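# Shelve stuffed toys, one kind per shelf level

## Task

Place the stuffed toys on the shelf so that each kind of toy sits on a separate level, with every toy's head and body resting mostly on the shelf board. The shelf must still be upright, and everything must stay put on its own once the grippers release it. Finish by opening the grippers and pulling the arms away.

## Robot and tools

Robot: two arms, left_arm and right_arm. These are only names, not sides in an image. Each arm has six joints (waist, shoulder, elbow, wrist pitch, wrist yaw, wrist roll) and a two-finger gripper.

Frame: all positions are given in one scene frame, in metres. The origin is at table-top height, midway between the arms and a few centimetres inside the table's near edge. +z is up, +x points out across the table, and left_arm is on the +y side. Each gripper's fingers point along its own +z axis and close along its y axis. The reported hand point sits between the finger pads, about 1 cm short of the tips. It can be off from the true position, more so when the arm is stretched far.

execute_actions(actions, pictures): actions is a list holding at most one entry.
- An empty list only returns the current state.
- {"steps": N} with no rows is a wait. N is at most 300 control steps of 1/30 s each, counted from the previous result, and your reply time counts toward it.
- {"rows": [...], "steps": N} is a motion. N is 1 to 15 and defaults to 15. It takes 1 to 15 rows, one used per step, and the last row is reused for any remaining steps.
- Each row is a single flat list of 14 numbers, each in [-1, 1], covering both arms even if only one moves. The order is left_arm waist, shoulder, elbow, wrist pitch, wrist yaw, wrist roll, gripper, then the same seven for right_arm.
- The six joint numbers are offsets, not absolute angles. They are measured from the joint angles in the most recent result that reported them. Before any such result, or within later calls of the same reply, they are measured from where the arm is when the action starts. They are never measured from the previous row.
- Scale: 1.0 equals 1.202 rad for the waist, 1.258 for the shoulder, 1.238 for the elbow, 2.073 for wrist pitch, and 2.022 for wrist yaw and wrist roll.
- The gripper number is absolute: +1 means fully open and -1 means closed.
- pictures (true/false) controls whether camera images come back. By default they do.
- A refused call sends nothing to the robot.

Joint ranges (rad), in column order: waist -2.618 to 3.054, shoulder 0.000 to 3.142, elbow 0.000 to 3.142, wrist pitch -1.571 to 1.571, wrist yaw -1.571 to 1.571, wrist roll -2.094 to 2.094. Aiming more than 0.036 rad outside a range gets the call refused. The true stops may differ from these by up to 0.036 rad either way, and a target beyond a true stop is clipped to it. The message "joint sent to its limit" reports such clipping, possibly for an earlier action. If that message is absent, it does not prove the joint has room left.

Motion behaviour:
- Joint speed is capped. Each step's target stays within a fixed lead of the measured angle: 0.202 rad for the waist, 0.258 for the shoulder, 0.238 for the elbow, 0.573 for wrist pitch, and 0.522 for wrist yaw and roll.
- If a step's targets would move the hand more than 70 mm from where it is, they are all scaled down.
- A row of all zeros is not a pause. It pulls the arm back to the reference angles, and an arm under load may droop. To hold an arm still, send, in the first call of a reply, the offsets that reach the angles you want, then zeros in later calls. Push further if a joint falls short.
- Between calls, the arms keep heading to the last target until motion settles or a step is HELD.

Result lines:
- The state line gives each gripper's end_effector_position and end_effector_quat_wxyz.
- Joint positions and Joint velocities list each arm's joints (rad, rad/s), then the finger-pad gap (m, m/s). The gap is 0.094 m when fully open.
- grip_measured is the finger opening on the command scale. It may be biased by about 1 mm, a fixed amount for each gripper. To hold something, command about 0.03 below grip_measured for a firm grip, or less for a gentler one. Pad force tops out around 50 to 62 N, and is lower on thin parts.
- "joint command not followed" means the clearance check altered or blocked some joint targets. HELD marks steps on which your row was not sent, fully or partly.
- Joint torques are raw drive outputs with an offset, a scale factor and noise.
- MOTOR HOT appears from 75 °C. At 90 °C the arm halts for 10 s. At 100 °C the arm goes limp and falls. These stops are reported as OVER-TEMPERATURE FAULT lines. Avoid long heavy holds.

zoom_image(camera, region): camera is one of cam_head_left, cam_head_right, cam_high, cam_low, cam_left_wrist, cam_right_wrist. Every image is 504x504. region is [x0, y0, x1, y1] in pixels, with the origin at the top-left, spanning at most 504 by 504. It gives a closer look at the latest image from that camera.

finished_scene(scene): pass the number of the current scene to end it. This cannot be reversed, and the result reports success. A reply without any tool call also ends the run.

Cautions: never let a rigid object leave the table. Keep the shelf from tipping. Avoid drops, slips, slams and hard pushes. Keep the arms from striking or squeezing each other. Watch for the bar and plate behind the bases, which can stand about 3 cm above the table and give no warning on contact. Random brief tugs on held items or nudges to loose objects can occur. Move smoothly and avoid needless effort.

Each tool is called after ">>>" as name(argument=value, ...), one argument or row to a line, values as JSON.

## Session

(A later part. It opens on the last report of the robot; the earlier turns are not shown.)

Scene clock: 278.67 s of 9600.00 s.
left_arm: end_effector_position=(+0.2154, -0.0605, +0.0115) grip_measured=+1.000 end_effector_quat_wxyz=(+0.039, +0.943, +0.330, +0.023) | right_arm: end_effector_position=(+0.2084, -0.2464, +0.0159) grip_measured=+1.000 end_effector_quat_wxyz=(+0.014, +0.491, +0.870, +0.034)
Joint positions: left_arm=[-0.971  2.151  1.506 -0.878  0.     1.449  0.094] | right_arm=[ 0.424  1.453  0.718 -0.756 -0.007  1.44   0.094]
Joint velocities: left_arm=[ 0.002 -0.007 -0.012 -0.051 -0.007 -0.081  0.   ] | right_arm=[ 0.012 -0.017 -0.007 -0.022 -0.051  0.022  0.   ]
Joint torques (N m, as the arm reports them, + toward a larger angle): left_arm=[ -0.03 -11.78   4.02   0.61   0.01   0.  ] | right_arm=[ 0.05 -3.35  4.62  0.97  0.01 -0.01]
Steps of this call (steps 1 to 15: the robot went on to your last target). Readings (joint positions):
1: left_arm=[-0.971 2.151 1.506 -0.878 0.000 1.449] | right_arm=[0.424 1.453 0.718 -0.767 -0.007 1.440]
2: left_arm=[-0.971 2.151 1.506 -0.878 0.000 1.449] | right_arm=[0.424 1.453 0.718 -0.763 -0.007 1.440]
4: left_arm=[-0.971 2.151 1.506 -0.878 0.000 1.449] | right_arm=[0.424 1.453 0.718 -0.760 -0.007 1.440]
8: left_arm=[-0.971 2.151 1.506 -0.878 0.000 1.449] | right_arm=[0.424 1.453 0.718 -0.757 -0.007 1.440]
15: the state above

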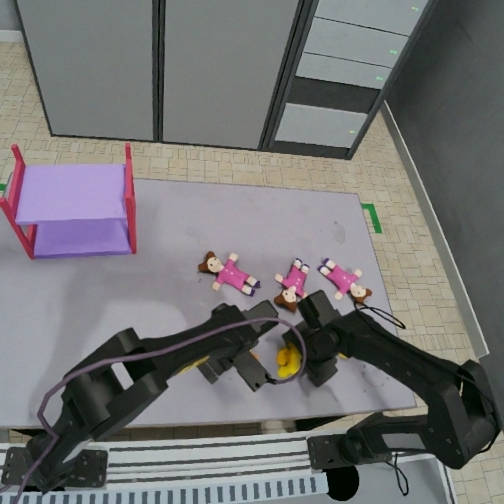

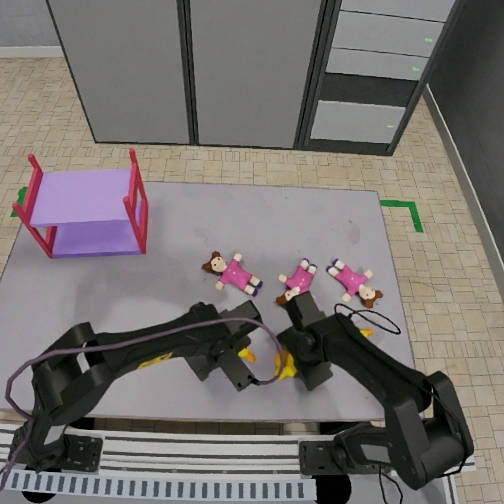

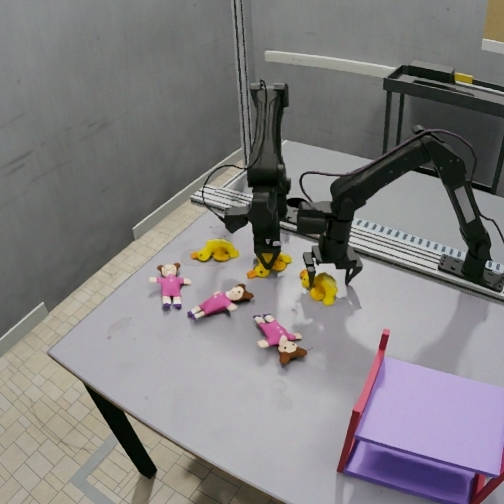

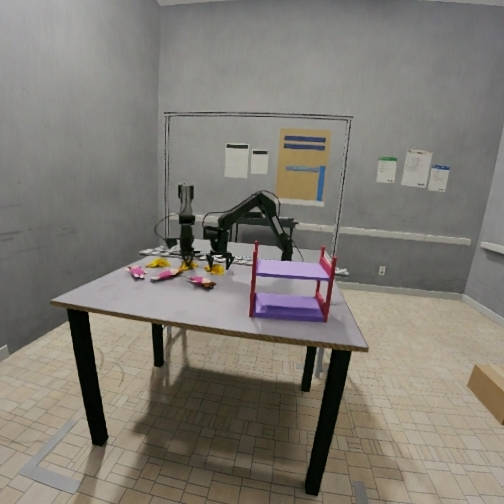

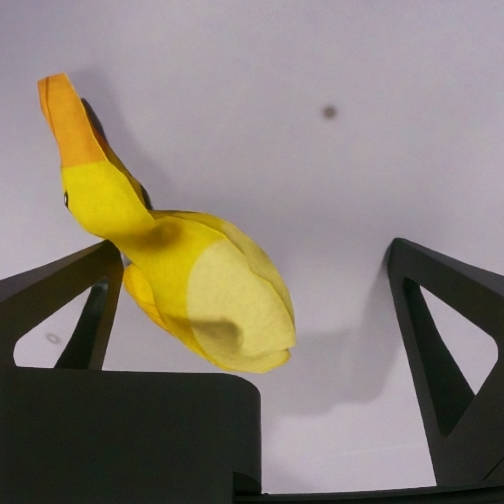

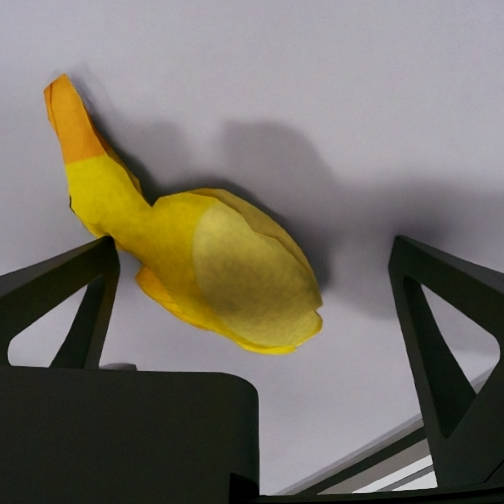

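>>> execute_actions(
  actions=[
    {"rows": [[0, 0, 0, 0, 0, 0, -0.3, 0, 0, 0, 0, 0, 0, -0.3]], "steps": 15},
  ],
  pictures=false,
)

>>> execute_actions(
  actions=[
    {"steps": 10},
  ],
)

Scene clock: 283.47 s of 9600.00 s.
left_arm: end_effector_position=(+0.2155, -0.0605, +0.0115) grip_measured=-0.298 end_effector_quat_wxyz=(+0.039, +0.943, +0.330, +0.024) | right_arm: end_effector_position=(+0.2093, -0.2460, +0.0160) grip_measured=-0.297 end_effector_quat_wxyz=(+0.016, +0.491, +0.870, +0.036)
Joint positions: left_arm=[-0.971  2.151  1.506 -0.878 -0.001  1.449  0.033] | right_arm=[ 0.424  1.453  0.718 -0.752 -0.007  1.44   0.033]
Joint velocities: left_arm=[ 0.007  0.027  0.007  0.037  0.051  0.051 -0.   ] | right_arm=[-0.002 -0.017 -0.002  0.066 -0.081 -0.037  0.001]
Joint torques (N m, as the arm reports them, + toward a larger angle): left_arm=[ -0.1  -11.91   5.14   0.4   -0.01  -0.03] | right_arm=[ 0.06 -4.12  5.25  0.82  0.   -0.01]
Steps of this call (steps 1 to 15: the robot went on to your last target; steps 16 to 90: nothing new was sent; then 1.30 s passed at rest; steps 91 to 105: all 15 steps of this action). Readings (joint positions):
91: left_arm=[-0.971 2.151 1.506 -0.878 -0.000 1.449] | right_arm=[0.424 1.453 0.718 -0.756 -0.007 1.440]
92: left_arm=[-0.971 2.151 1.506 -0.878 -0.001 1.449] | right_arm=[0.424 1.453 0.718 -0.755 -0.007 1.440]
94: left_arm=[-0.971 2.151 1.506 -0.878 -0.001 1.449] | right_arm=[0.424 1.453 0.718 -0.754 -0.007 1.440]
98: left_arm=[-0.971 2.151 1.506 -0.878 -0.001 1.449] | right_arm=[0.424 1.453 0.718 -0.752 -0.007 1.440]
105: the state above

Scene clock: 283.80 s of 9600.00 s.
left_arm: end_effector_position=(+0.2155, -0.0605, +0.0115) grip_measured=-0.298 end_effector_quat_wxyz=(+0.039, +0.943, +0.330, +0.024) | right_arm: end_effector_position=(+0.2093, -0.2460, +0.0160) grip_measured=-0.297 end_effector_quat_wxyz=(+0.016, +0.491, +0.870, +0.036)
Joint positions: left_arm=[-0.971  2.151  1.506 -0.878 -0.001  1.449  0.033] | right_arm=[ 0.424  1.453  0.718 -0.752 -0.007  1.44   0.033]
Joint velocities: left_arm=[ 0.007 -0.007  0.007  0.007 -0.095  0.007 -0.   ] | right_arm=[-0.007 -0.017 -0.002 -0.007  0.095 -0.007 -0.001]
Joint torques (N m, as the arm reports them, + toward a larger angle): left_arm=[  0.02 -11.96   4.98   0.4    0.01   0.01] | right_arm=[ 0.05 -4.08  5.24  0.83  0.   -0.01]
Steps of this call (steps 1 to 10: the robot went on to your last target). Readings (joint positions):
1: left_arm=[-0.971 2.151 1.506 -0.878 -0.001 1.449] | right_arm=[0.424 1.453 0.718 -0.752 -0.007 1.440]
2: left_arm=[-0.971 2.151 1.506 -0.878 -0.001 1.449] | right_arm=[0.424 1.453 0.718 -0.752 -0.007 1.440]
4: left_arm=[-0.971 2.151 1.506 -0.878 -0.001 1.449] | right_arm=[0.424 1.453 0.718 -0.752 -0.007 1.440]
8: left_arm=[-0.971 2.151 1.506 -0.878 -0.001 1.449] | right_arm=[0.424 1.453 0.718 -0.752 -0.007 1.440]
10: the state above

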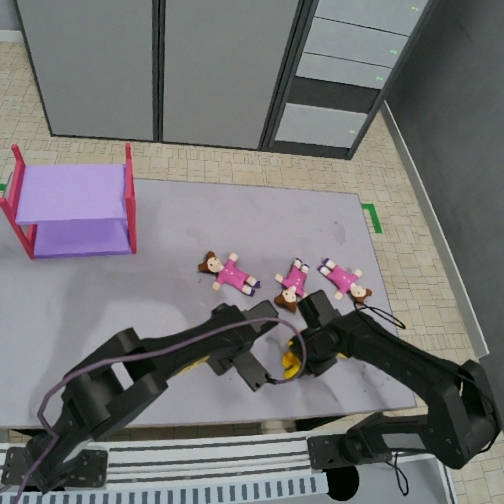

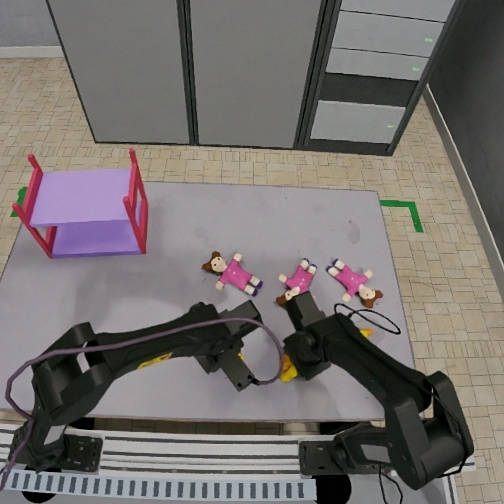

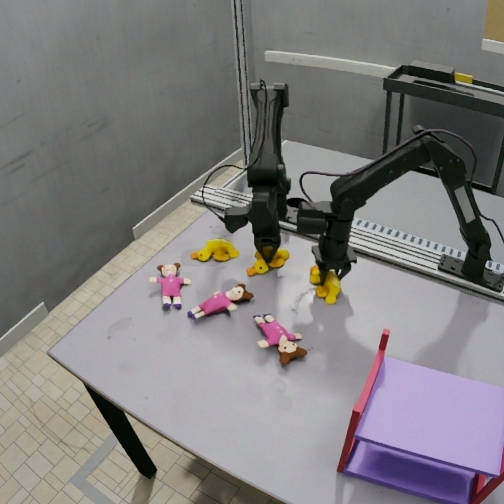

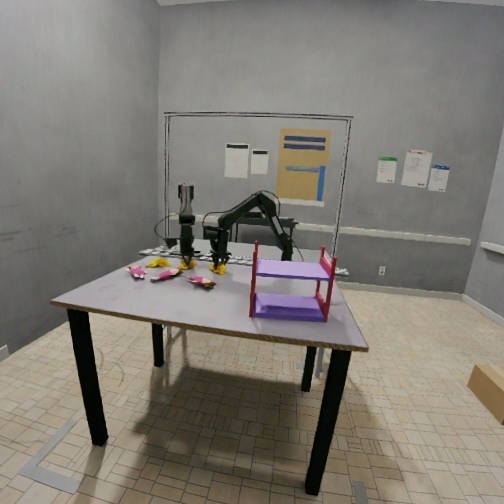

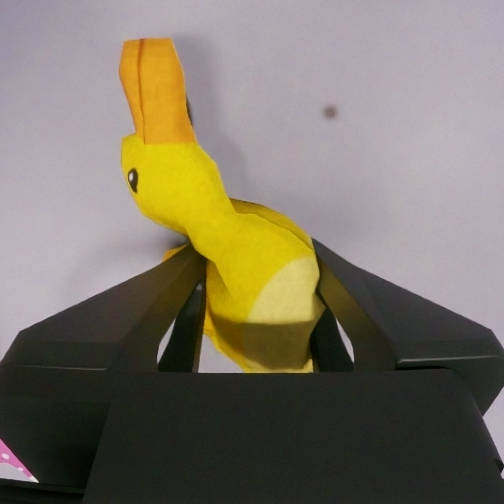

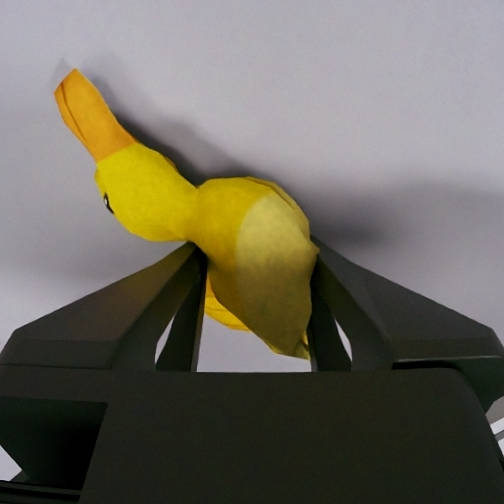

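>>> execute_actions(
  actions=[
    {"rows": [[0, 0, 0, 0, 0, 0, -0.75, 0, 0, 0, 0, 0, 0, -0.75],[0, 0, 0, 0, 0, 0, -0.75, 0, 0, 0, 0, 0, 0, -0.75],[0, 0, 0, 0, 0, 0, -0.75, 0, 0, 0, 0, 0, 0, -0.75],[0, 0, 0, 0, 0, 0, -0.75, 0, 0, 0, 0, 0, 0, -0.75],[0, 0, 0, 0, 0, 0, -0.75, 0, 0, 0, 0, 0, 0, -0.75],[0, 0, 0, 0, 0, 0, -0.75, 0, 0, 0, 0, 0, 0, -0.75],[0, 0, 0, 0, 0, 0, -0.75, 0, 0, 0, 0, 0, 0, -0.75],[0, 0, 0, 0, 0, 0, -0.75, 0, 0, 0, 0, 0, 0, -0.75],[0, 0, 0, 0, 0, 0, -0.75, 0, 0, 0, 0, 0, 0, -0.75],[0, -0.0918, 0.3053, -0.2077, 0, 0, -0.75, 0, -0.1026, 0.2835, -0.2258, 0, 0, -0.75]], "steps": 15},
  ],
  pictures=false,
)

>>> execute_actions(
  actions=[
    {"steps": 20},
  ],
)

Scene clock: 315.43 s of 9600.00 s.
left_arm: end_effector_position=(+0.2192, -0.0691, +0.0797) grip_measured=-0.747 end_effector_quat_wxyz=(+0.043, +0.943, +0.330, +0.026) | right_arm: end_effector_position=(+0.2353, -0.2350, +0.1088) grip_measured=-0.747 end_effector_quat_wxyz=(+0.041, +0.489, +0.868, +0.073)
Joint positions: left_arm=[-0.971  2.114  1.727 -1.126 -0.004  1.449  0.012] | right_arm=[ 0.424  1.363  1.02  -1.055 -0.011  1.44   0.012]
Joint velocities: left_arm=[-0.012 -0.305  1.346 -0.842 -0.051  0.022  0.002] | right_arm=[ 0.022 -0.574  1.199 -0.462  0.007 -0.007 -0.001]
Joint torques (N m, as the arm reports them, + toward a larger angle): left_arm=[ -0.05 -15.85   8.14   0.3    0.03  -0.04] | right_arm=[ 0.05 -4.3   3.9  -0.05  0.03  0.  ]
Steps of this call (steps 1 to 15: the robot went on to your last target; steps 16 to 90: nothing new was sent; then 28.13 s passed at rest; steps 91 to 105: all 15 steps of this action). Readings (joint positions):
91: left_arm=[-0.971 2.151 1.506 -0.878 -0.001 1.449] | right_arm=[0.424 1.453 0.718 -0.751 -0.007 1.440]
92: left_arm=[-0.971 2.151 1.506 -0.876 -0.002 1.449] | right_arm=[0.424 1.453 0.718 -0.749 -0.008 1.440]
94: left_arm=[-0.971 2.150 1.506 -0.870 -0.004 1.449] | right_arm=[0.424 1.453 0.718 -0.740 -0.009 1.440]
98: left_arm=[-0.971 2.150 1.506 -0.870 -0.004 1.449] | right_arm=[0.424 1.453 0.718 -0.738 -0.010 1.440]
105: the state above

Scene clock: 316.10 s of 9600.00 s.
left_arm: end_effector_position=(+0.2148, -0.0655, +0.1449) grip_measured=-0.747 end_effector_quat_wxyz=(+0.068, +0.941, +0.329, +0.032) | right_arm: end_effector_position=(+0.2148, -0.2442, +0.1273) grip_measured=-0.747 end_effector_quat_wxyz=(+0.024, +0.490, +0.870, +0.050)
Joint positions: left_arm=[-0.971  2.039  1.87  -1.294 -0.004  1.449  0.012] | right_arm=[ 0.424  1.323  1.071 -1.201 -0.011  1.44   0.012]
Joint velocities: left_arm=[-0.022  0.022 -0.012  0.007 -0.022 -0.007 -0.001] | right_arm=[-0.007 -0.007 -0.007  0.007 -0.007  0.022  0.   ]
Joint torques (N m, as the arm reports them, + toward a larger angle): left_arm=[ -0.16 -11.77   6.68   0.41   0.02   0.  ] | right_arm=[ 0.04 -3.5   5.61  0.76  0.04 -0.01]
Steps of this call (steps 1 to 20: the robot went on to your last target). Readings (joint positions):
1: left_arm=[-0.971 2.102 1.772 -1.153 -0.004 1.449] | right_arm=[0.424 1.345 1.052 -1.068 -0.011 1.440]
2: left_arm=[-0.971 2.087 1.810 -1.175 -0.004 1.449] | right_arm=[0.424 1.331 1.068 -1.082 -0.011 1.440]
4: left_arm=[-0.971 2.051 1.853 -1.204 -0.004 1.449] | right_arm=[0.424 1.323 1.073 -1.116 -0.011 1.440]
8: left_arm=[-0.971 2.022 1.870 -1.251 -0.004 1.449] | right_arm=[0.424 1.323 1.071 -1.173 -0.011 1.440]
20: the state above

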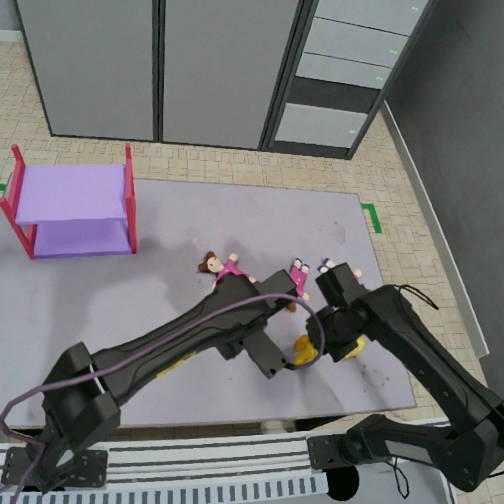

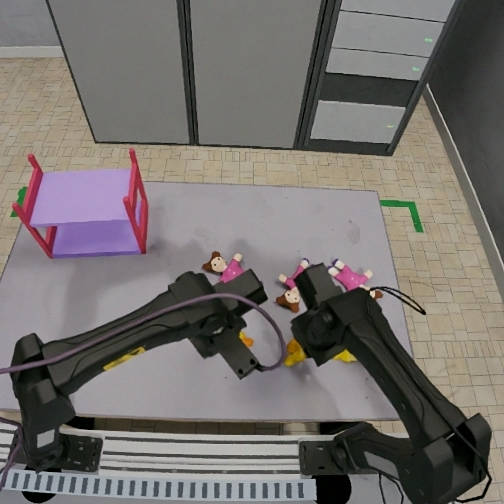

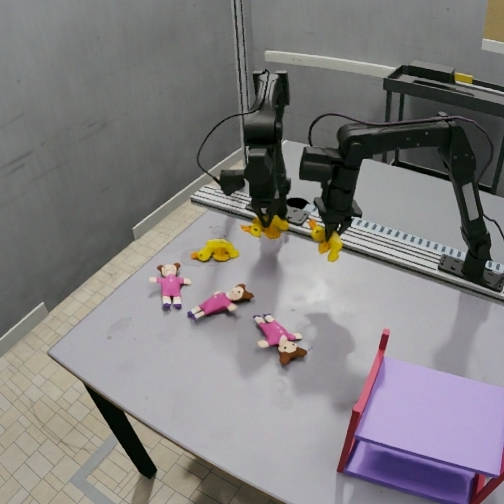

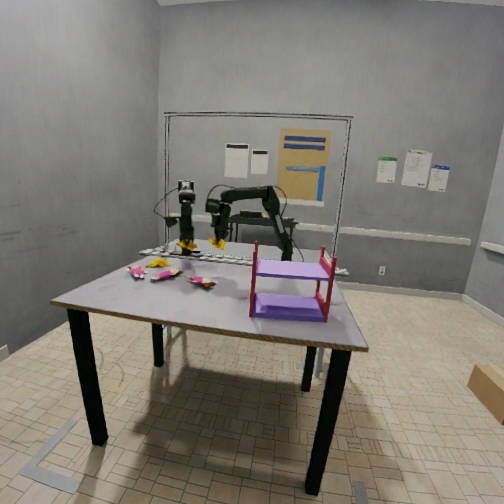

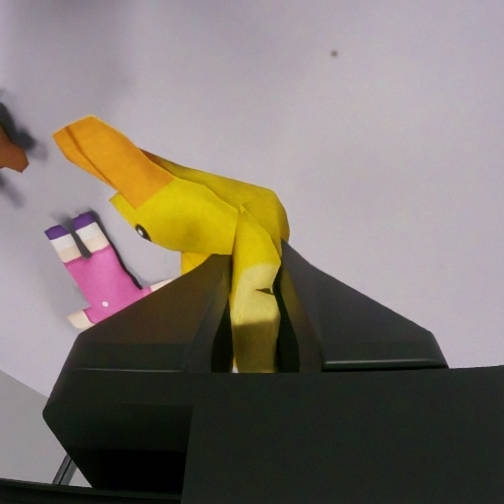

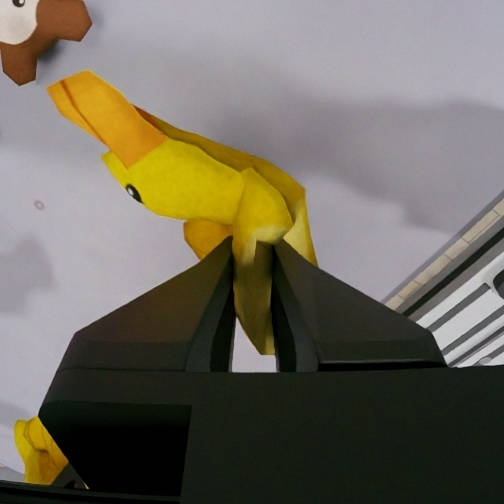

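>>> execute_actions(
  actions=[
    {"rows": [[0.416, -0.01, 0.01, 0.434, 0, -0.717, -0.75, 0, 0, 0, 0, 0, 0, -0.75]], "steps": 15},
  ],
  pictures=false,
)

>>> execute_actions(
  actions=[
    {"steps": 15},
  ],
  pictures=false,
)

Scene clock: 347.80 s of 9600.00 s.
left_arm: end_effector_position=(+0.4542, -0.0272, +0.2209) grip_measured=-0.747 end_effector_quat_wxyz=(+0.390, +0.549, +0.739, +0.017) | right_arm: end_effector_position=(+0.2146, -0.2443, +0.1273) grip_measured=-0.747 end_effector_quat_wxyz=(+0.024, +0.490, +0.870, +0.050)
Joint positions: left_arm=[-0.554  2.039  1.869 -0.644  0.004  0.67   0.012] | right_arm=[ 0.424  1.323  1.071 -1.202 -0.011  1.44   0.012]
Joint velocities: left_arm=[ 0.955 -0.002  0.002  1.077  0.007 -2.396 -0.   ] | right_arm=[-0.007 -0.017 -0.007  0.051  0.051 -0.066 -0.001]
Joint torques (N m, as the arm reports them, + toward a larger angle): left_arm=[  0.42 -13.34   7.32   1.73  -0.12  -0.07] | right_arm=[ 0.05 -3.54  5.79  0.96  0.   -0.01]
Steps of this call (steps 1 to 15: the robot went on to your last target; steps 16 to 90: nothing new was sent; then 28.20 s passed at rest; steps 91 to 105: all 15 steps of this action). Readings (joint positions):
91: left_arm=[-0.964 2.039 1.869 -1.277 -0.001 1.413] | right_arm=[0.424 1.323 1.071 -1.202 -0.011 1.440]
92: left_arm=[-0.952 2.039 1.869 -1.233 0.003 1.362] | right_arm=[0.424 1.323 1.071 -1.202 -0.011 1.440]
94: left_arm=[-0.907 2.039 1.869 -1.129 0.004 1.263] | right_arm=[0.424 1.323 1.071 -1.202 -0.011 1.440]
98: left_arm=[-0.787 2.039 1.869 -0.928 0.004 1.070] | right_arm=[0.424 1.323 1.071 -1.202 -0.011 1.440]
105: the state above

Scene clock: 348.30 s of 9600.00 s.
left_arm: end_effector_position=(+0.5073, -0.0014, +0.2615) grip_measured=-0.747 end_effector_quat_wxyz=(+0.471, +0.237, +0.843, -0.109) | right_arm: end_effector_position=(+0.2146, -0.2443, +0.1273) grip_measured=-0.747 end_effector_quat_wxyz=(+0.024, +0.490, +0.870, +0.050)
Joint positions: left_arm=[-0.471  2.039  1.869 -0.439 -0.009  0.032  0.012] | right_arm=[ 0.424  1.323  1.071 -1.202 -0.011  1.44   0.012]
Joint velocities: left_arm=[-0.007  0.002 -0.012 -0.051 -0.081 -0.198  0.001] | right_arm=[ 0.017 -0.002 -0.002  0.022 -0.095  0.081 -0.001]
Joint torques (N m, as the arm reports them, + toward a larger angle): left_arm=[ -0.19 -13.79   7.63   1.98   0.03  -0.1 ] | right_arm=[ 0.04 -3.54  5.79  0.96  0.   -0.01]
Steps of this call (steps 1 to 15: the robot went on to your last target). Readings (joint positions):
1: left_arm=[-0.522 2.039 1.869 -0.605 0.003 0.577] | right_arm=[0.424 1.323 1.071 -1.202 -0.011 1.440]
2: left_arm=[-0.492 2.039 1.869 -0.567 0.000 0.479] | right_arm=[0.424 1.323 1.071 -1.202 -0.011 1.440]
4: left_arm=[-0.451 2.039 1.869 -0.510 -0.008 0.310] | right_arm=[0.424 1.323 1.071 -1.202 -0.011 1.440]
8: left_arm=[-0.442 2.039 1.869 -0.460 -0.014 0.129] | right_arm=[0.424 1.323 1.071 -1.202 -0.011 1.440]
15: the state above

>>> execute_actions(
  actions=[
    {"rows": [[0, 0.025, -1.0, 0.902, 0, -0.015, -0.75, 0.407, 0.388, 0.4057, -0.012, 0, 0, -0.75]], "steps": 15},
  ],
  pictures=false,
)

>>> execute_actions(
  actions=[
    {"steps": 30},
  ],
  pictures=false,
)

Scene clock: 369.77 s of 9600.00 s.
left_arm: end_effector_position=(+0.4228, +0.0484, +0.0593) grip_measured=-0.747 end_effector_quat_wxyz=(+0.579, +0.207, +0.775, -0.145) | right_arm: end_effector_position=(+0.2141, -0.0515, +0.1197) grip_measured=-0.747 end_effector_quat_wxyz=(-0.001, +0.258, +0.965, +0.047)
Joint positions: left_arm=[-0.471  2.099  0.695  1.065 -0.009  0.006  0.012] | right_arm=[ 0.929  1.829  1.548 -1.202 -0.025  1.442  0.012]
Joint velocities: left_arm=[-0.022 -0.007 -1.853  1.766  0.007 -0.007  0.   ] | right_arm=[-0.208  0.022  0.012  0.022 -0.037 -0.037 -0.001]
Joint torques (N m, as the arm reports them, + toward a larger angle): left_arm=[ -0.04 -12.47   7.64   2.66  -0.01  -0.04] | right_arm=[-0.43 -9.37  7.69  0.64  0.11 -0.03]
From where the robot then was, a joint's target lay farther than a number of 1.0 reaches, so one or more steps of this call were cut to that.
Steps of this call (steps 1 to 30: the robot went on to your last target; steps 31 to 90: nothing new was sent; then 17.97 s passed at rest; steps 91 to 105: all 15 steps of this action). Readings (joint positions):
91: left_arm=[-0.471 2.036 1.828 -0.361 -0.009 0.006] | right_arm=[0.445 1.350 1.100 -1.229 -0.001 1.441]
92: left_arm=[-0.471 2.026 1.760 -0.231 -0.009 0.006] | right_arm=[0.495 1.409 1.166 -1.263 0.004 1.442]
94: left_arm=[-0.471 2.029 1.619 0.004 -0.009 0.006] | right_arm=[0.603 1.545 1.299 -1.251 0.004 1.442]
98: left_arm=[-0.471 2.069 1.297 0.432 -0.009 0.006] | right_arm=[0.809 1.775 1.509 -1.208 0.003 1.442]
105: the state above

Scene clock: 370.77 s of 9600.00 s.
left_arm: end_effector_position=(+0.4140, +0.0529, +0.1129) grip_measured=-0.747 end_effector_quat_wxyz=(+0.671, +0.186, +0.698, -0.169) | right_arm: end_effector_position=(+0.2172, -0.0562, +0.1196) grip_measured=-0.747 end_effector_quat_wxyz=(-0.002, +0.265, +0.963, +0.043)
Joint positions: left_arm=[-0.471  2.092  0.607  1.394 -0.009  0.006  0.012] | right_arm=[ 0.915  1.829  1.549 -1.21  -0.025  1.442  0.012]
Joint velocities: left_arm=[ 0.002  0.002  0.007 -0.022 -0.037 -0.051  0.   ] | right_arm=[-0.022 -0.002  0.012  0.022 -0.022 -0.051  0.001]
Joint torques (N m, as the arm reports them, + toward a larger angle): left_arm=[ -0.01 -11.19   5.12   2.12  -0.01  -0.04] | right_arm=[-0.08 -9.3   7.69  0.66  0.11 -0.02]
Steps of this call (steps 1 to 30: the robot went on to your last target). Readings (joint positions):
1: left_arm=[-0.471 2.100 0.644 1.114 -0.009 0.006] | right_arm=[0.924 1.829 1.548 -1.203 -0.025 1.442]
2: left_arm=[-0.471 2.101 0.616 1.152 -0.009 0.006] | right_arm=[0.919 1.829 1.549 -1.205 -0.025 1.442]
4: left_arm=[-0.471 2.101 0.607 1.220 -0.009 0.006] | right_arm=[0.915 1.829 1.549 -1.207 -0.025 1.442]
8: left_arm=[-0.471 2.093 0.607 1.333 -0.009 0.006] | right_arm=[0.915 1.829 1.549 -1.209 -0.025 1.442]
30: the state above
All arms were judged still, so your last target was given up. Only a new action makes them travel on or press farther. Fingers that are still opening or closing keep moving.

>>> execute_actions(
  actions=[
    {"rows": [[0.433, -0.01, 0, 0.015, 0, 0, -0.75, 0, 0.0366, -0.174, 0.1216, 0, 0, -0.75],[0.433, -0.01, 0, 0.015, 0, 0, -0.75, 0, 0.0366, -0.174, 0.1216, 0, 0, -0.75],[0.433, -0.01, 0, 0.015, 0, 0, -0.75, 0, 0.0366, -0.174, 0.1216, 0, 0, -0.75],[0.433, -0.01, 0, 0.015, 0, 0, -0.75, 0, 0.0366, -0.174, 0.1216, 0, 0, -0.75],[0.433, -0.01, 0, 0.015, 0, 0, -0.75, 0, 0.0366, -0.174, 0.1216, 0, 0, -0.75],[0.433, -0.01, 0, 0.015, 0, 0, -0.75, 0, 0.0366, -0.174, 0.1216, 0, 0, -0.75],[0.433, -0.01, 0, 0.015, 0, 0, -0.75, 0, 0.0366, -0.174, 0.1216, 0, 0, -0.75],[0.433, -0.01, 0, 0.015, 0, 0, -0.75, 0, 0.0366, -0.174, 0.1216, 0, 0, -0.75],[0.433, -0.01, 0, 0.015, 0, 0, -0.75, 0, 0.0366, -0.174, 0.1216, 0, 0, -0.75],[0.433, -0.01, 0, 0.015, 0, 0, -0.75, 0, 0.0366, -0.174, 0.1216, 0, 0, -0.75],[0.433, -0.01, 0, 0.015, 0, 0, -0.75, 0, 0.0366, -0.174, 0.1216, 0, 0, -0.75],[0.433, -0.01, 0, 0.015, 0, 0, -0.75, 0, 0.0366, -0.174, 0.1216, 0, 0, -0.75],[0.433, -0.01, 0, 0.015, 0, 0, -0.75, 0, 0.0366, -0.174, 0.1216, 0, 0, 1]], "steps": 15},
  ],
  pictures=false,
)

>>> execute_actions(
  actions=[
    {"steps": 20},
  ],
)

Scene clock: 382.50 s of 9600.00 s.
left_arm: end_effector_position=(+0.4753, +0.3088, +0.1112) grip_measured=-0.747 end_effector_quat_wxyz=(+0.690, -0.024, +0.723, +0.015) | right_arm: end_effector_position=(+0.2088, -0.0652, +0.0407) grip_measured=-0.021 end_effector_quat_wxyz=(-0.014, +0.266, +0.964, +0.015)
Joint positions: left_arm=[ 0.078  2.092  0.607  1.394 -0.026  0.006  0.012] | right_arm=[ 0.915  1.898  1.321 -0.976 -0.025  1.442  0.046]
Joint velocities: left_arm=[-0.193 -0.007  0.002  0.066  0.007  0.007  0.   ] | right_arm=[-0.002 -0.002  0.002  0.125  0.051 -0.007  0.422]
Joint torques (N m, as the arm reports them, + toward a larger angle): left_arm=[ -1.53 -10.55   3.23   2.04   0.15   0.  ] | right_arm=[ 0.05 -9.87  6.47  0.78 -0.01 -0.01]
Steps of this call (steps 1 to 90: nothing new was sent; then 8.23 s passed at rest; steps 91 to 105: all 15 steps of this action). Readings (joint positions):
91: left_arm=[-0.457 2.092 0.607 1.394 0.000 0.006] | right_arm=[0.915 1.827 1.517 -1.172 -0.025 1.442]
92: left_arm=[-0.427 2.092 0.607 1.394 0.011 0.006] | right_arm=[0.915 1.820 1.466 -1.115 -0.025 1.442]
94: left_arm=[-0.328 2.092 0.607 1.394 0.012 0.006] | right_arm=[0.915 1.844 1.380 -1.058 -0.025 1.442]
98: left_arm=[-0.094 2.092 0.607 1.394 0.006 0.006] | right_arm=[0.915 1.899 1.321 -1.020 -0.025 1.442]
105: the state above

Scene clock: 383.17 s of 9600.00 s.
left_arm: end_effector_position=(+0.4756, +0.2971, +0.1114) grip_measured=-0.747 end_effector_quat_wxyz=(+0.691, -0.014, +0.723, +0.006) | right_arm: end_effector_position=(+0.2102, -0.0633, +0.0407) grip_measured=+1.000 end_effector_quat_wxyz=(-0.013, +0.266, +0.964, +0.019)
Joint positions: left_arm=[ 0.057  2.092  0.607  1.394 -0.019  0.006  0.012] | right_arm=[ 0.915  1.898  1.321 -0.967 -0.025  1.442  0.094]
Joint velocities: left_arm=[-0.002 -0.017 -0.002  0.022 -0.095 -0.051  0.   ] | right_arm=[-0.002 -0.007 -0.007 -0.037 -0.022 -0.022  0.   ]
Joint torques (N m, as the arm reports them, + toward a larger angle): left_arm=[ -0.59 -10.48   3.23   2.02   0.1   -0.01] | right_arm=[ 0.03 -9.84  6.41  0.85  0.   -0.01]
Steps of this call (steps 1 to 20: the robot went on to your last target). Readings (joint positions):
1: left_arm=[0.072 2.092 0.607 1.394 -0.025 0.006] | right_arm=[0.915 1.898 1.321 -0.974 -0.025 1.442]
2: left_arm=[0.065 2.092 0.607 1.394 -0.023 0.006] | right_arm=[0.915 1.898 1.321 -0.973 -0.025 1.442]
4: left_arm=[0.058 2.092 0.607 1.394 -0.020 0.006] | right_arm=[0.915 1.898 1.321 -0.970 -0.025 1.442]
8: left_arm=[0.057 2.092 0.607 1.394 -0.019 0.006] | right_arm=[0.915 1.898 1.321 -0.968 -0.025 1.442]
20: the state above

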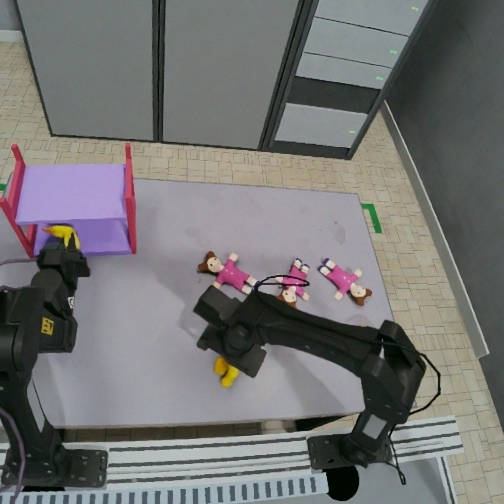

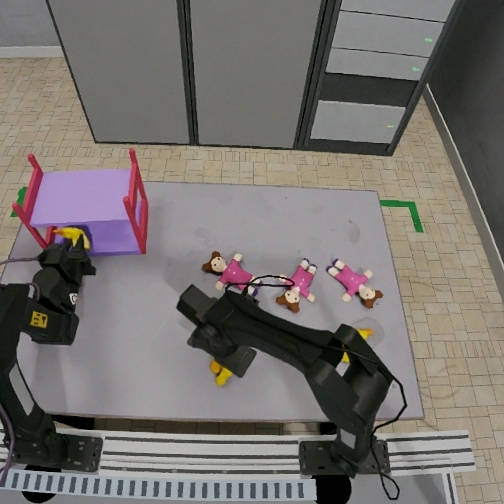

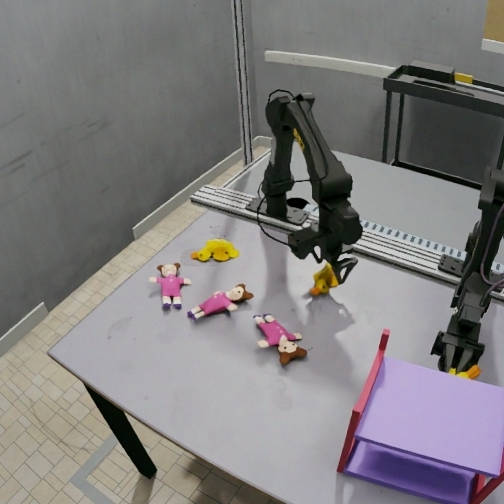

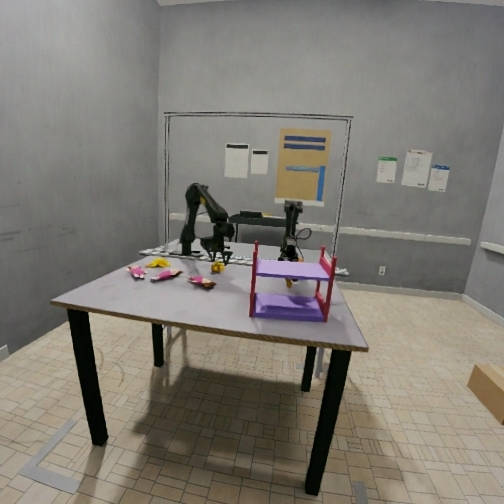

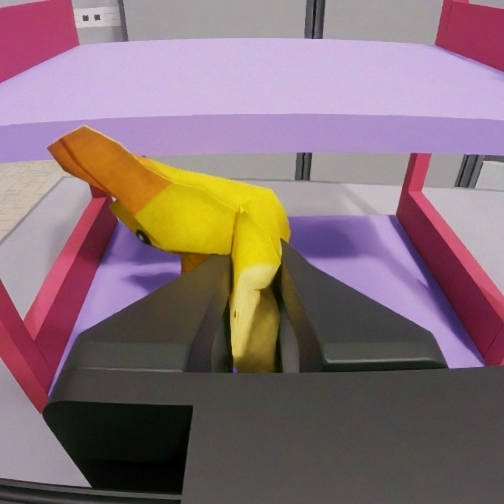

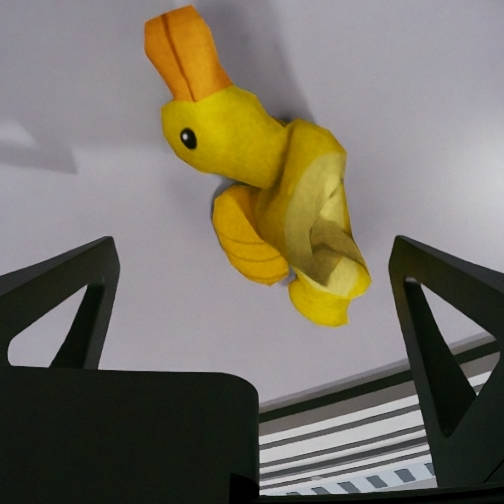

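>>> execute_actions(
  actions=[
    {"rows": [[0, 0.008, 0.118, -0.1665, 0, 0, -0.75, 0, -0.0556, 0.186, -0.118, 0, 0, 1],[0, 0.008, 0.118, -0.1665, 0, 0, -0.75, 0, -0.0556, 0.186, -0.118, 0, 0, 1],[0, 0.008, 0.118, -0.1665, 0, 0, -0.75, 0, -0.0556, 0.186, -0.118, 0, 0, 1],[0, 0.008, 0.118, -0.1665, 0, 0, -0.75, 0, -0.0556, 0.186, -0.118, 0, 0, 1],[0, 0.008, 0.118, -0.1665, 0, 0, -0.75, 0, -0.0556, 0.186, -0.118, 0, 0, 1],[0, 0.008, 0.118, -0.1665, 0, 0, -0.75, 0, -0.0556, 0.186, -0.118, 0, 0, 1],[0, 0.008, 0.118, -0.1665, 0, 0, -0.75, 0, -0.0556, 0.186, -0.118, 0, 0, 1],[0, 0.008, 0.118, -0.1665, 0, 0, -0.75, 0, -0.0556, 0.186, -0.118, 0, 0, 1],[0, 0.008, 0.118, -0.1665, 0, 0, -0.75, -0.8136, -0.3333, 0, -0.1675, 0.012, 0, 1]], "steps": 15},
  ],
  pictures=false,
)

>>> execute_actions(
  actions=[
    {"steps": 30},
  ],
)

Scene clock: 405.03 s of 9600.00 s.
left_arm: end_effector_position=(+0.4941, +0.2965, +0.0679) grip_measured=-0.747 end_effector_quat_wxyz=(+0.608, -0.012, +0.794, +0.005) | right_arm: end_effector_position=(+0.2426, -0.1638, +0.1446) grip_measured=+1.000 end_effector_quat_wxyz=(+0.013, +0.402, +0.914, +0.062)
Joint positions: left_arm=[ 0.057  2.103  0.724  1.072 -0.019  0.006  0.012] | right_arm=[ 0.622  1.564  1.346 -1.227 -0.03   1.441  0.094]
Joint velocities: left_arm=[-0.002  0.007 -0.027 -0.125 -0.022 -0.081 -0.001] | right_arm=[-1.937 -1.043 -0.252 -0.432 -0.022 -0.007  0.   ]
Joint torques (N m, as the arm reports them, + toward a larger angle): left_arm=[  0.04 -10.07   6.01   1.6   -0.02   0.01] | right_arm=[-0.94 -6.99  5.17  0.77  0.25  0.  ]
Steps of this call (steps 1 to 15: the robot went on to your last target; steps 16 to 90: nothing new was sent; then 18.37 s passed at rest; steps 91 to 105: all 15 steps of this action). Readings (joint positions):
91: left_arm=[0.057 2.092 0.620 1.361 -0.019 0.006] | right_arm=[0.915 1.899 1.347 -1.001 -0.025 1.442]
92: left_arm=[0.057 2.095 0.653 1.297 -0.019 0.006] | right_arm=[0.915 1.903 1.392 -1.053 -0.025 1.442]
94: left_arm=[0.057 2.103 0.706 1.202 -0.019 0.006] | right_arm=[0.915 1.886 1.483 -1.101 -0.025 1.442]
98: left_arm=[0.057 2.103 0.724 1.116 -0.019 0.006] | right_arm=[0.915 1.827 1.548 -1.134 -0.025 1.442]
105: the state above

Scene clock: 406.03 s of 9600.00 s.
left_arm: end_effector_position=(+0.4939, +0.2965, +0.0669) grip_measured=-0.747 end_effector_quat_wxyz=(+0.607, -0.012, +0.795, +0.005) | right_arm: end_effector_position=(+0.2778, -0.3639, +0.1559) grip_measured=+1.000 end_effector_quat_wxyz=(+0.039, +0.689, +0.723, +0.034)
Joint positions: left_arm=[ 0.057  2.103  0.724  1.068 -0.019  0.006  0.012] | right_arm=[-0.07   1.491  1.33  -1.294  0.002  1.441  0.094]
Joint velocities: left_arm=[ 0.017  0.002 -0.012 -0.022 -0.022 -0.081  0.   ] | right_arm=[-0.002 -0.002 -0.002  0.007  0.037 -0.007  0.   ]
Joint torques (N m, as the arm reports them, + toward a larger angle): left_arm=[ -0.02 -10.09   6.12   1.54  -0.01   0.  ] | right_arm=[ 0.64 -5.86  5.    0.7  -0.01  0.  ]
Steps of this call (steps 1 to 30: the robot went on to your last target). Readings (joint positions):
1: left_arm=[0.057 2.103 0.724 1.070 -0.019 0.006] | right_arm=[0.550 1.533 1.341 -1.242 -0.028 1.441]
2: left_arm=[0.057 2.103 0.724 1.069 -0.019 0.006] | right_arm=[0.475 1.511 1.340 -1.253 -0.025 1.441]
4: left_arm=[0.057 2.103 0.724 1.069 -0.019 0.006] | right_arm=[0.324 1.491 1.340 -1.263 -0.020 1.441]
8: left_arm=[0.057 2.103 0.724 1.069 -0.019 0.006] | right_arm=[0.033 1.491 1.333 -1.269 -0.014 1.441]
30: the state above
All arms were judged still, so your last target was given up. Only a new action makes them travel on or press farther. Fingers that are still opening or closing keep moving.

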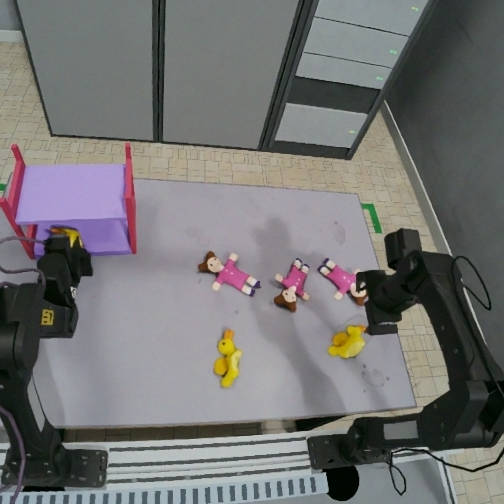

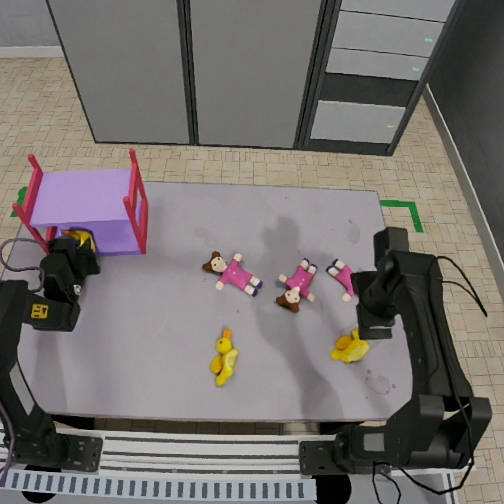

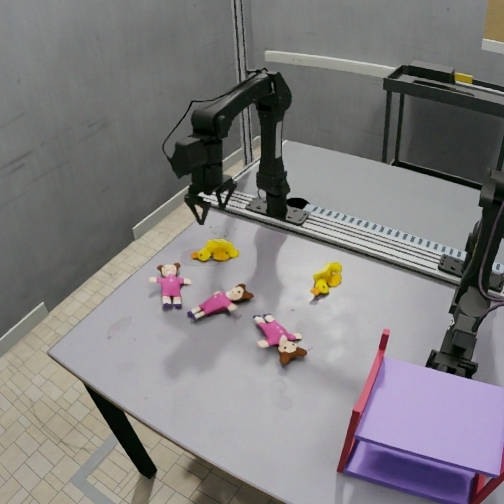

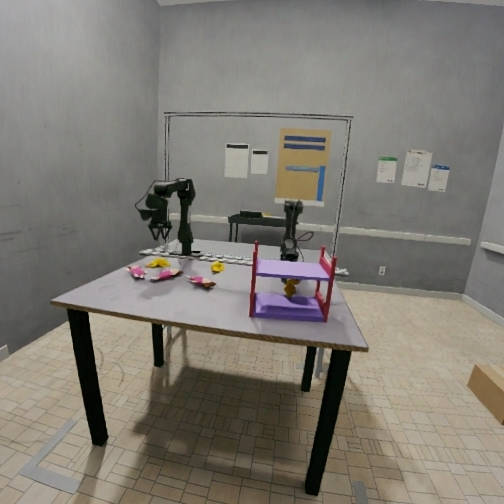

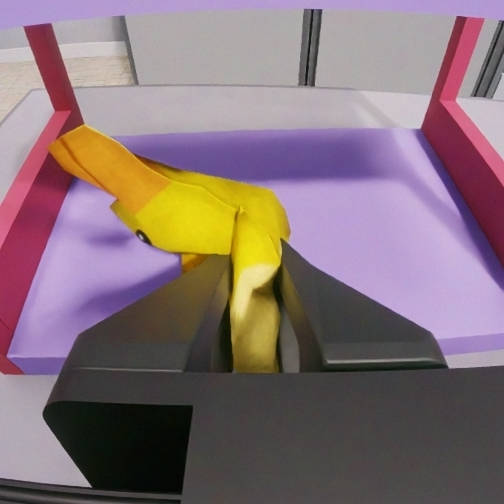

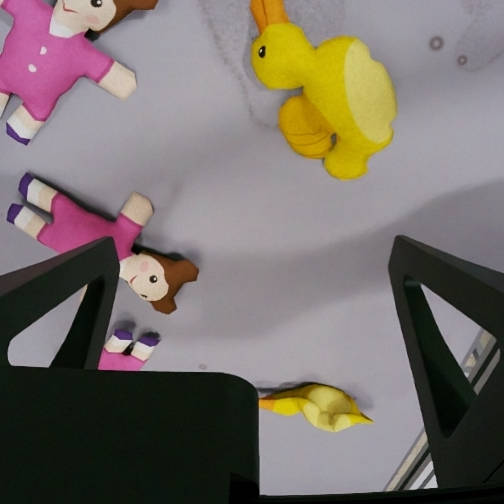

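>>> execute_actions(
  actions=[
    {"rows": [[0, 0.154, 0.3596, -0.0967, 0, 0, -0.75, -0.2504, -0.1055, -0.3285, 0.1211, 0, -0.381, 1]], "steps": 15},
  ],
  pictures=false,
)

>>> execute_actions(
  actions=[
    {"steps": 20},
  ],
)

Scene clock: 423.37 s of 9600.00 s.
left_arm: end_effector_position=(+0.5868, +0.2978, +0.0774) grip_measured=-0.747 end_effector_quat_wxyz=(+0.623, -0.013, +0.782, +0.006) | right_arm: end_effector_position=(+0.2069, -0.4261, +0.0740) grip_measured=+1.000 end_effector_quat_wxyz=(+0.013, +0.522, +0.853, +0.001)
Joint positions: left_arm=[ 0.057  2.307  1.145  0.891 -0.02   0.006  0.012] | right_arm=[-0.378  1.378  0.911 -1.065  0.003  0.711  0.094]
Joint velocities: left_arm=[ 0.002 -0.002  0.002 -0.037 -0.007  0.022 -0.   ] | right_arm=[ 0.007  0.002 -0.007  0.125 -0.081 -0.242  0.   ]
Joint torques (N m, as the arm reports them, + toward a larger angle): left_arm=[  0.02 -13.86   6.73   1.55  -0.01   0.02] | right_arm=[ 0.56 -5.31  6.66  0.92  0.01 -0.07]
Steps of this call (steps 1 to 90: nothing new was sent; then 13.83 s passed at rest; steps 91 to 105: all 15 steps of this action). Readings (joint positions):
91: left_arm=[0.057 2.123 0.749 1.055 -0.019 0.006] | right_arm=[-0.093 1.472 1.294 -1.250 -0.010 1.370]
92: left_arm=[0.057 2.171 0.819 1.030 -0.019 0.006] | right_arm=[-0.147 1.434 1.218 -1.179 -0.019 1.268]
94: left_arm=[0.057 2.271 0.973 0.977 -0.019 0.006] | right_arm=[-0.287 1.385 1.071 -1.119 -0.013 1.081]
98: left_arm=[0.057 2.310 1.131 0.924 -0.020 0.006] | right_arm=[-0.379 1.378 0.914 -1.103 0.003 0.843]
105: the state above

Scene clock: 424.03 s of 9600.00 s.
left_arm: end_effector_position=(+0.5860, +0.2978, +0.0741) grip_measured=-0.747 end_effector_quat_wxyz=(+0.618, -0.013, +0.786, +0.006) | right_arm: end_effector_position=(+0.2091, -0.4270, +0.0741) grip_measured=+1.000 end_effector_quat_wxyz=(+0.017, +0.508, +0.861, +0.002)
Joint positions: left_arm=[ 0.057  2.307  1.145  0.878 -0.02   0.006  0.012] | right_arm=[-0.378  1.378  0.911 -1.055  0.003  0.677  0.094]
Joint velocities: left_arm=[ 0.007  0.002 -0.007  0.022 -0.037 -0.095 -0.   ] | right_arm=[ 0.022 -0.002 -0.007  0.037 -0.022 -0.037  0.   ]
Joint torques (N m, as the arm reports them, + toward a larger angle): left_arm=[ -0.09 -13.76   6.62   1.63   0.04  -0.02] | right_arm=[ 0.56 -5.35  6.64  0.94  0.01 -0.06]
Steps of this call (steps 1 to 20: the robot went on to your last target). Readings (joint positions):
1: left_arm=[0.057 2.307 1.145 0.891 -0.020 0.006] | right_arm=[-0.378 1.378 0.911 -1.063 0.003 0.704]
2: left_arm=[0.057 2.307 1.145 0.889 -0.020 0.006] | right_arm=[-0.378 1.378 0.911 -1.061 0.003 0.699]
4: left_arm=[0.057 2.307 1.145 0.886 -0.020 0.006] | right_arm=[-0.378 1.378 0.911 -1.058 0.003 0.691]
8: left_arm=[0.057 2.307 1.145 0.881 -0.020 0.006] | right_arm=[-0.378 1.378 0.911 -1.056 0.003 0.682]
20: the state above

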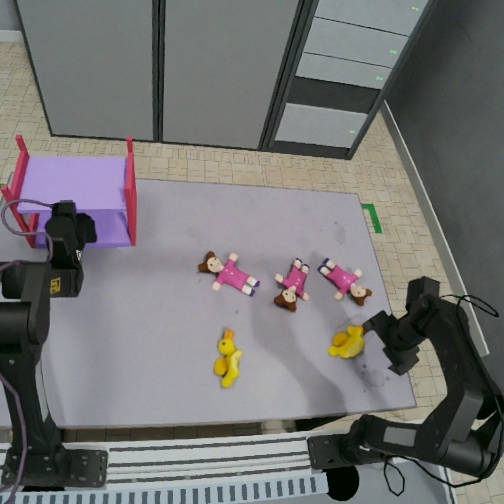

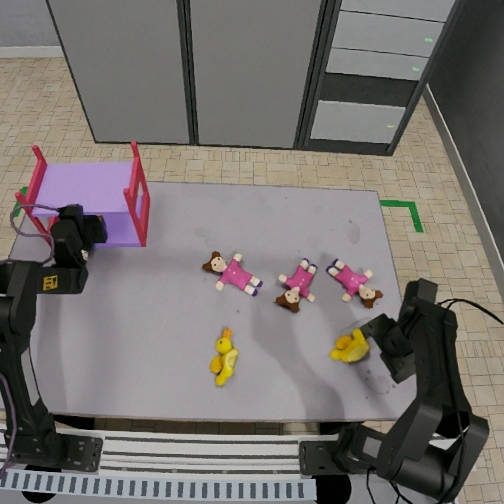

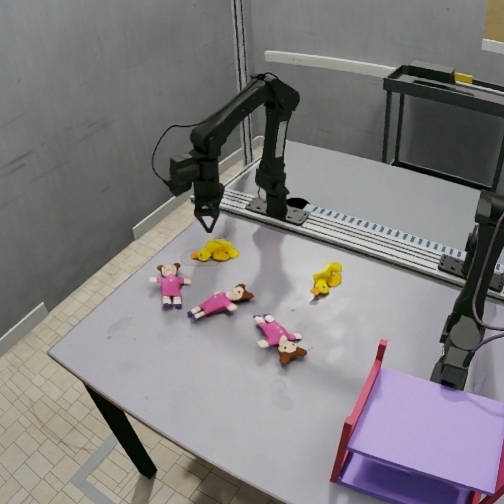

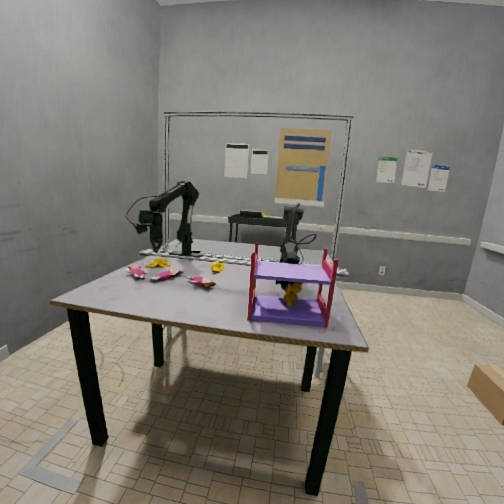

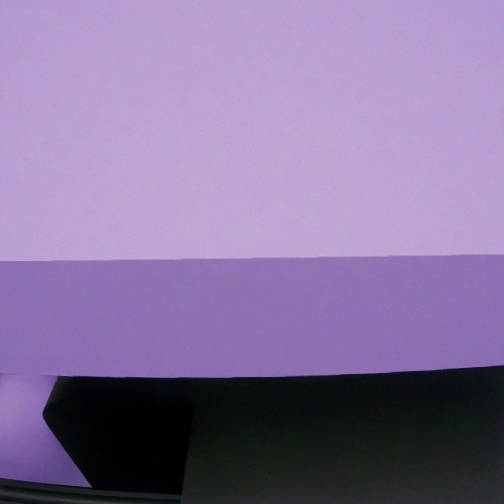

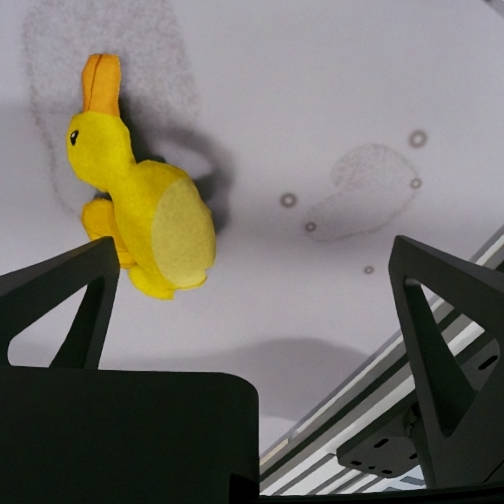

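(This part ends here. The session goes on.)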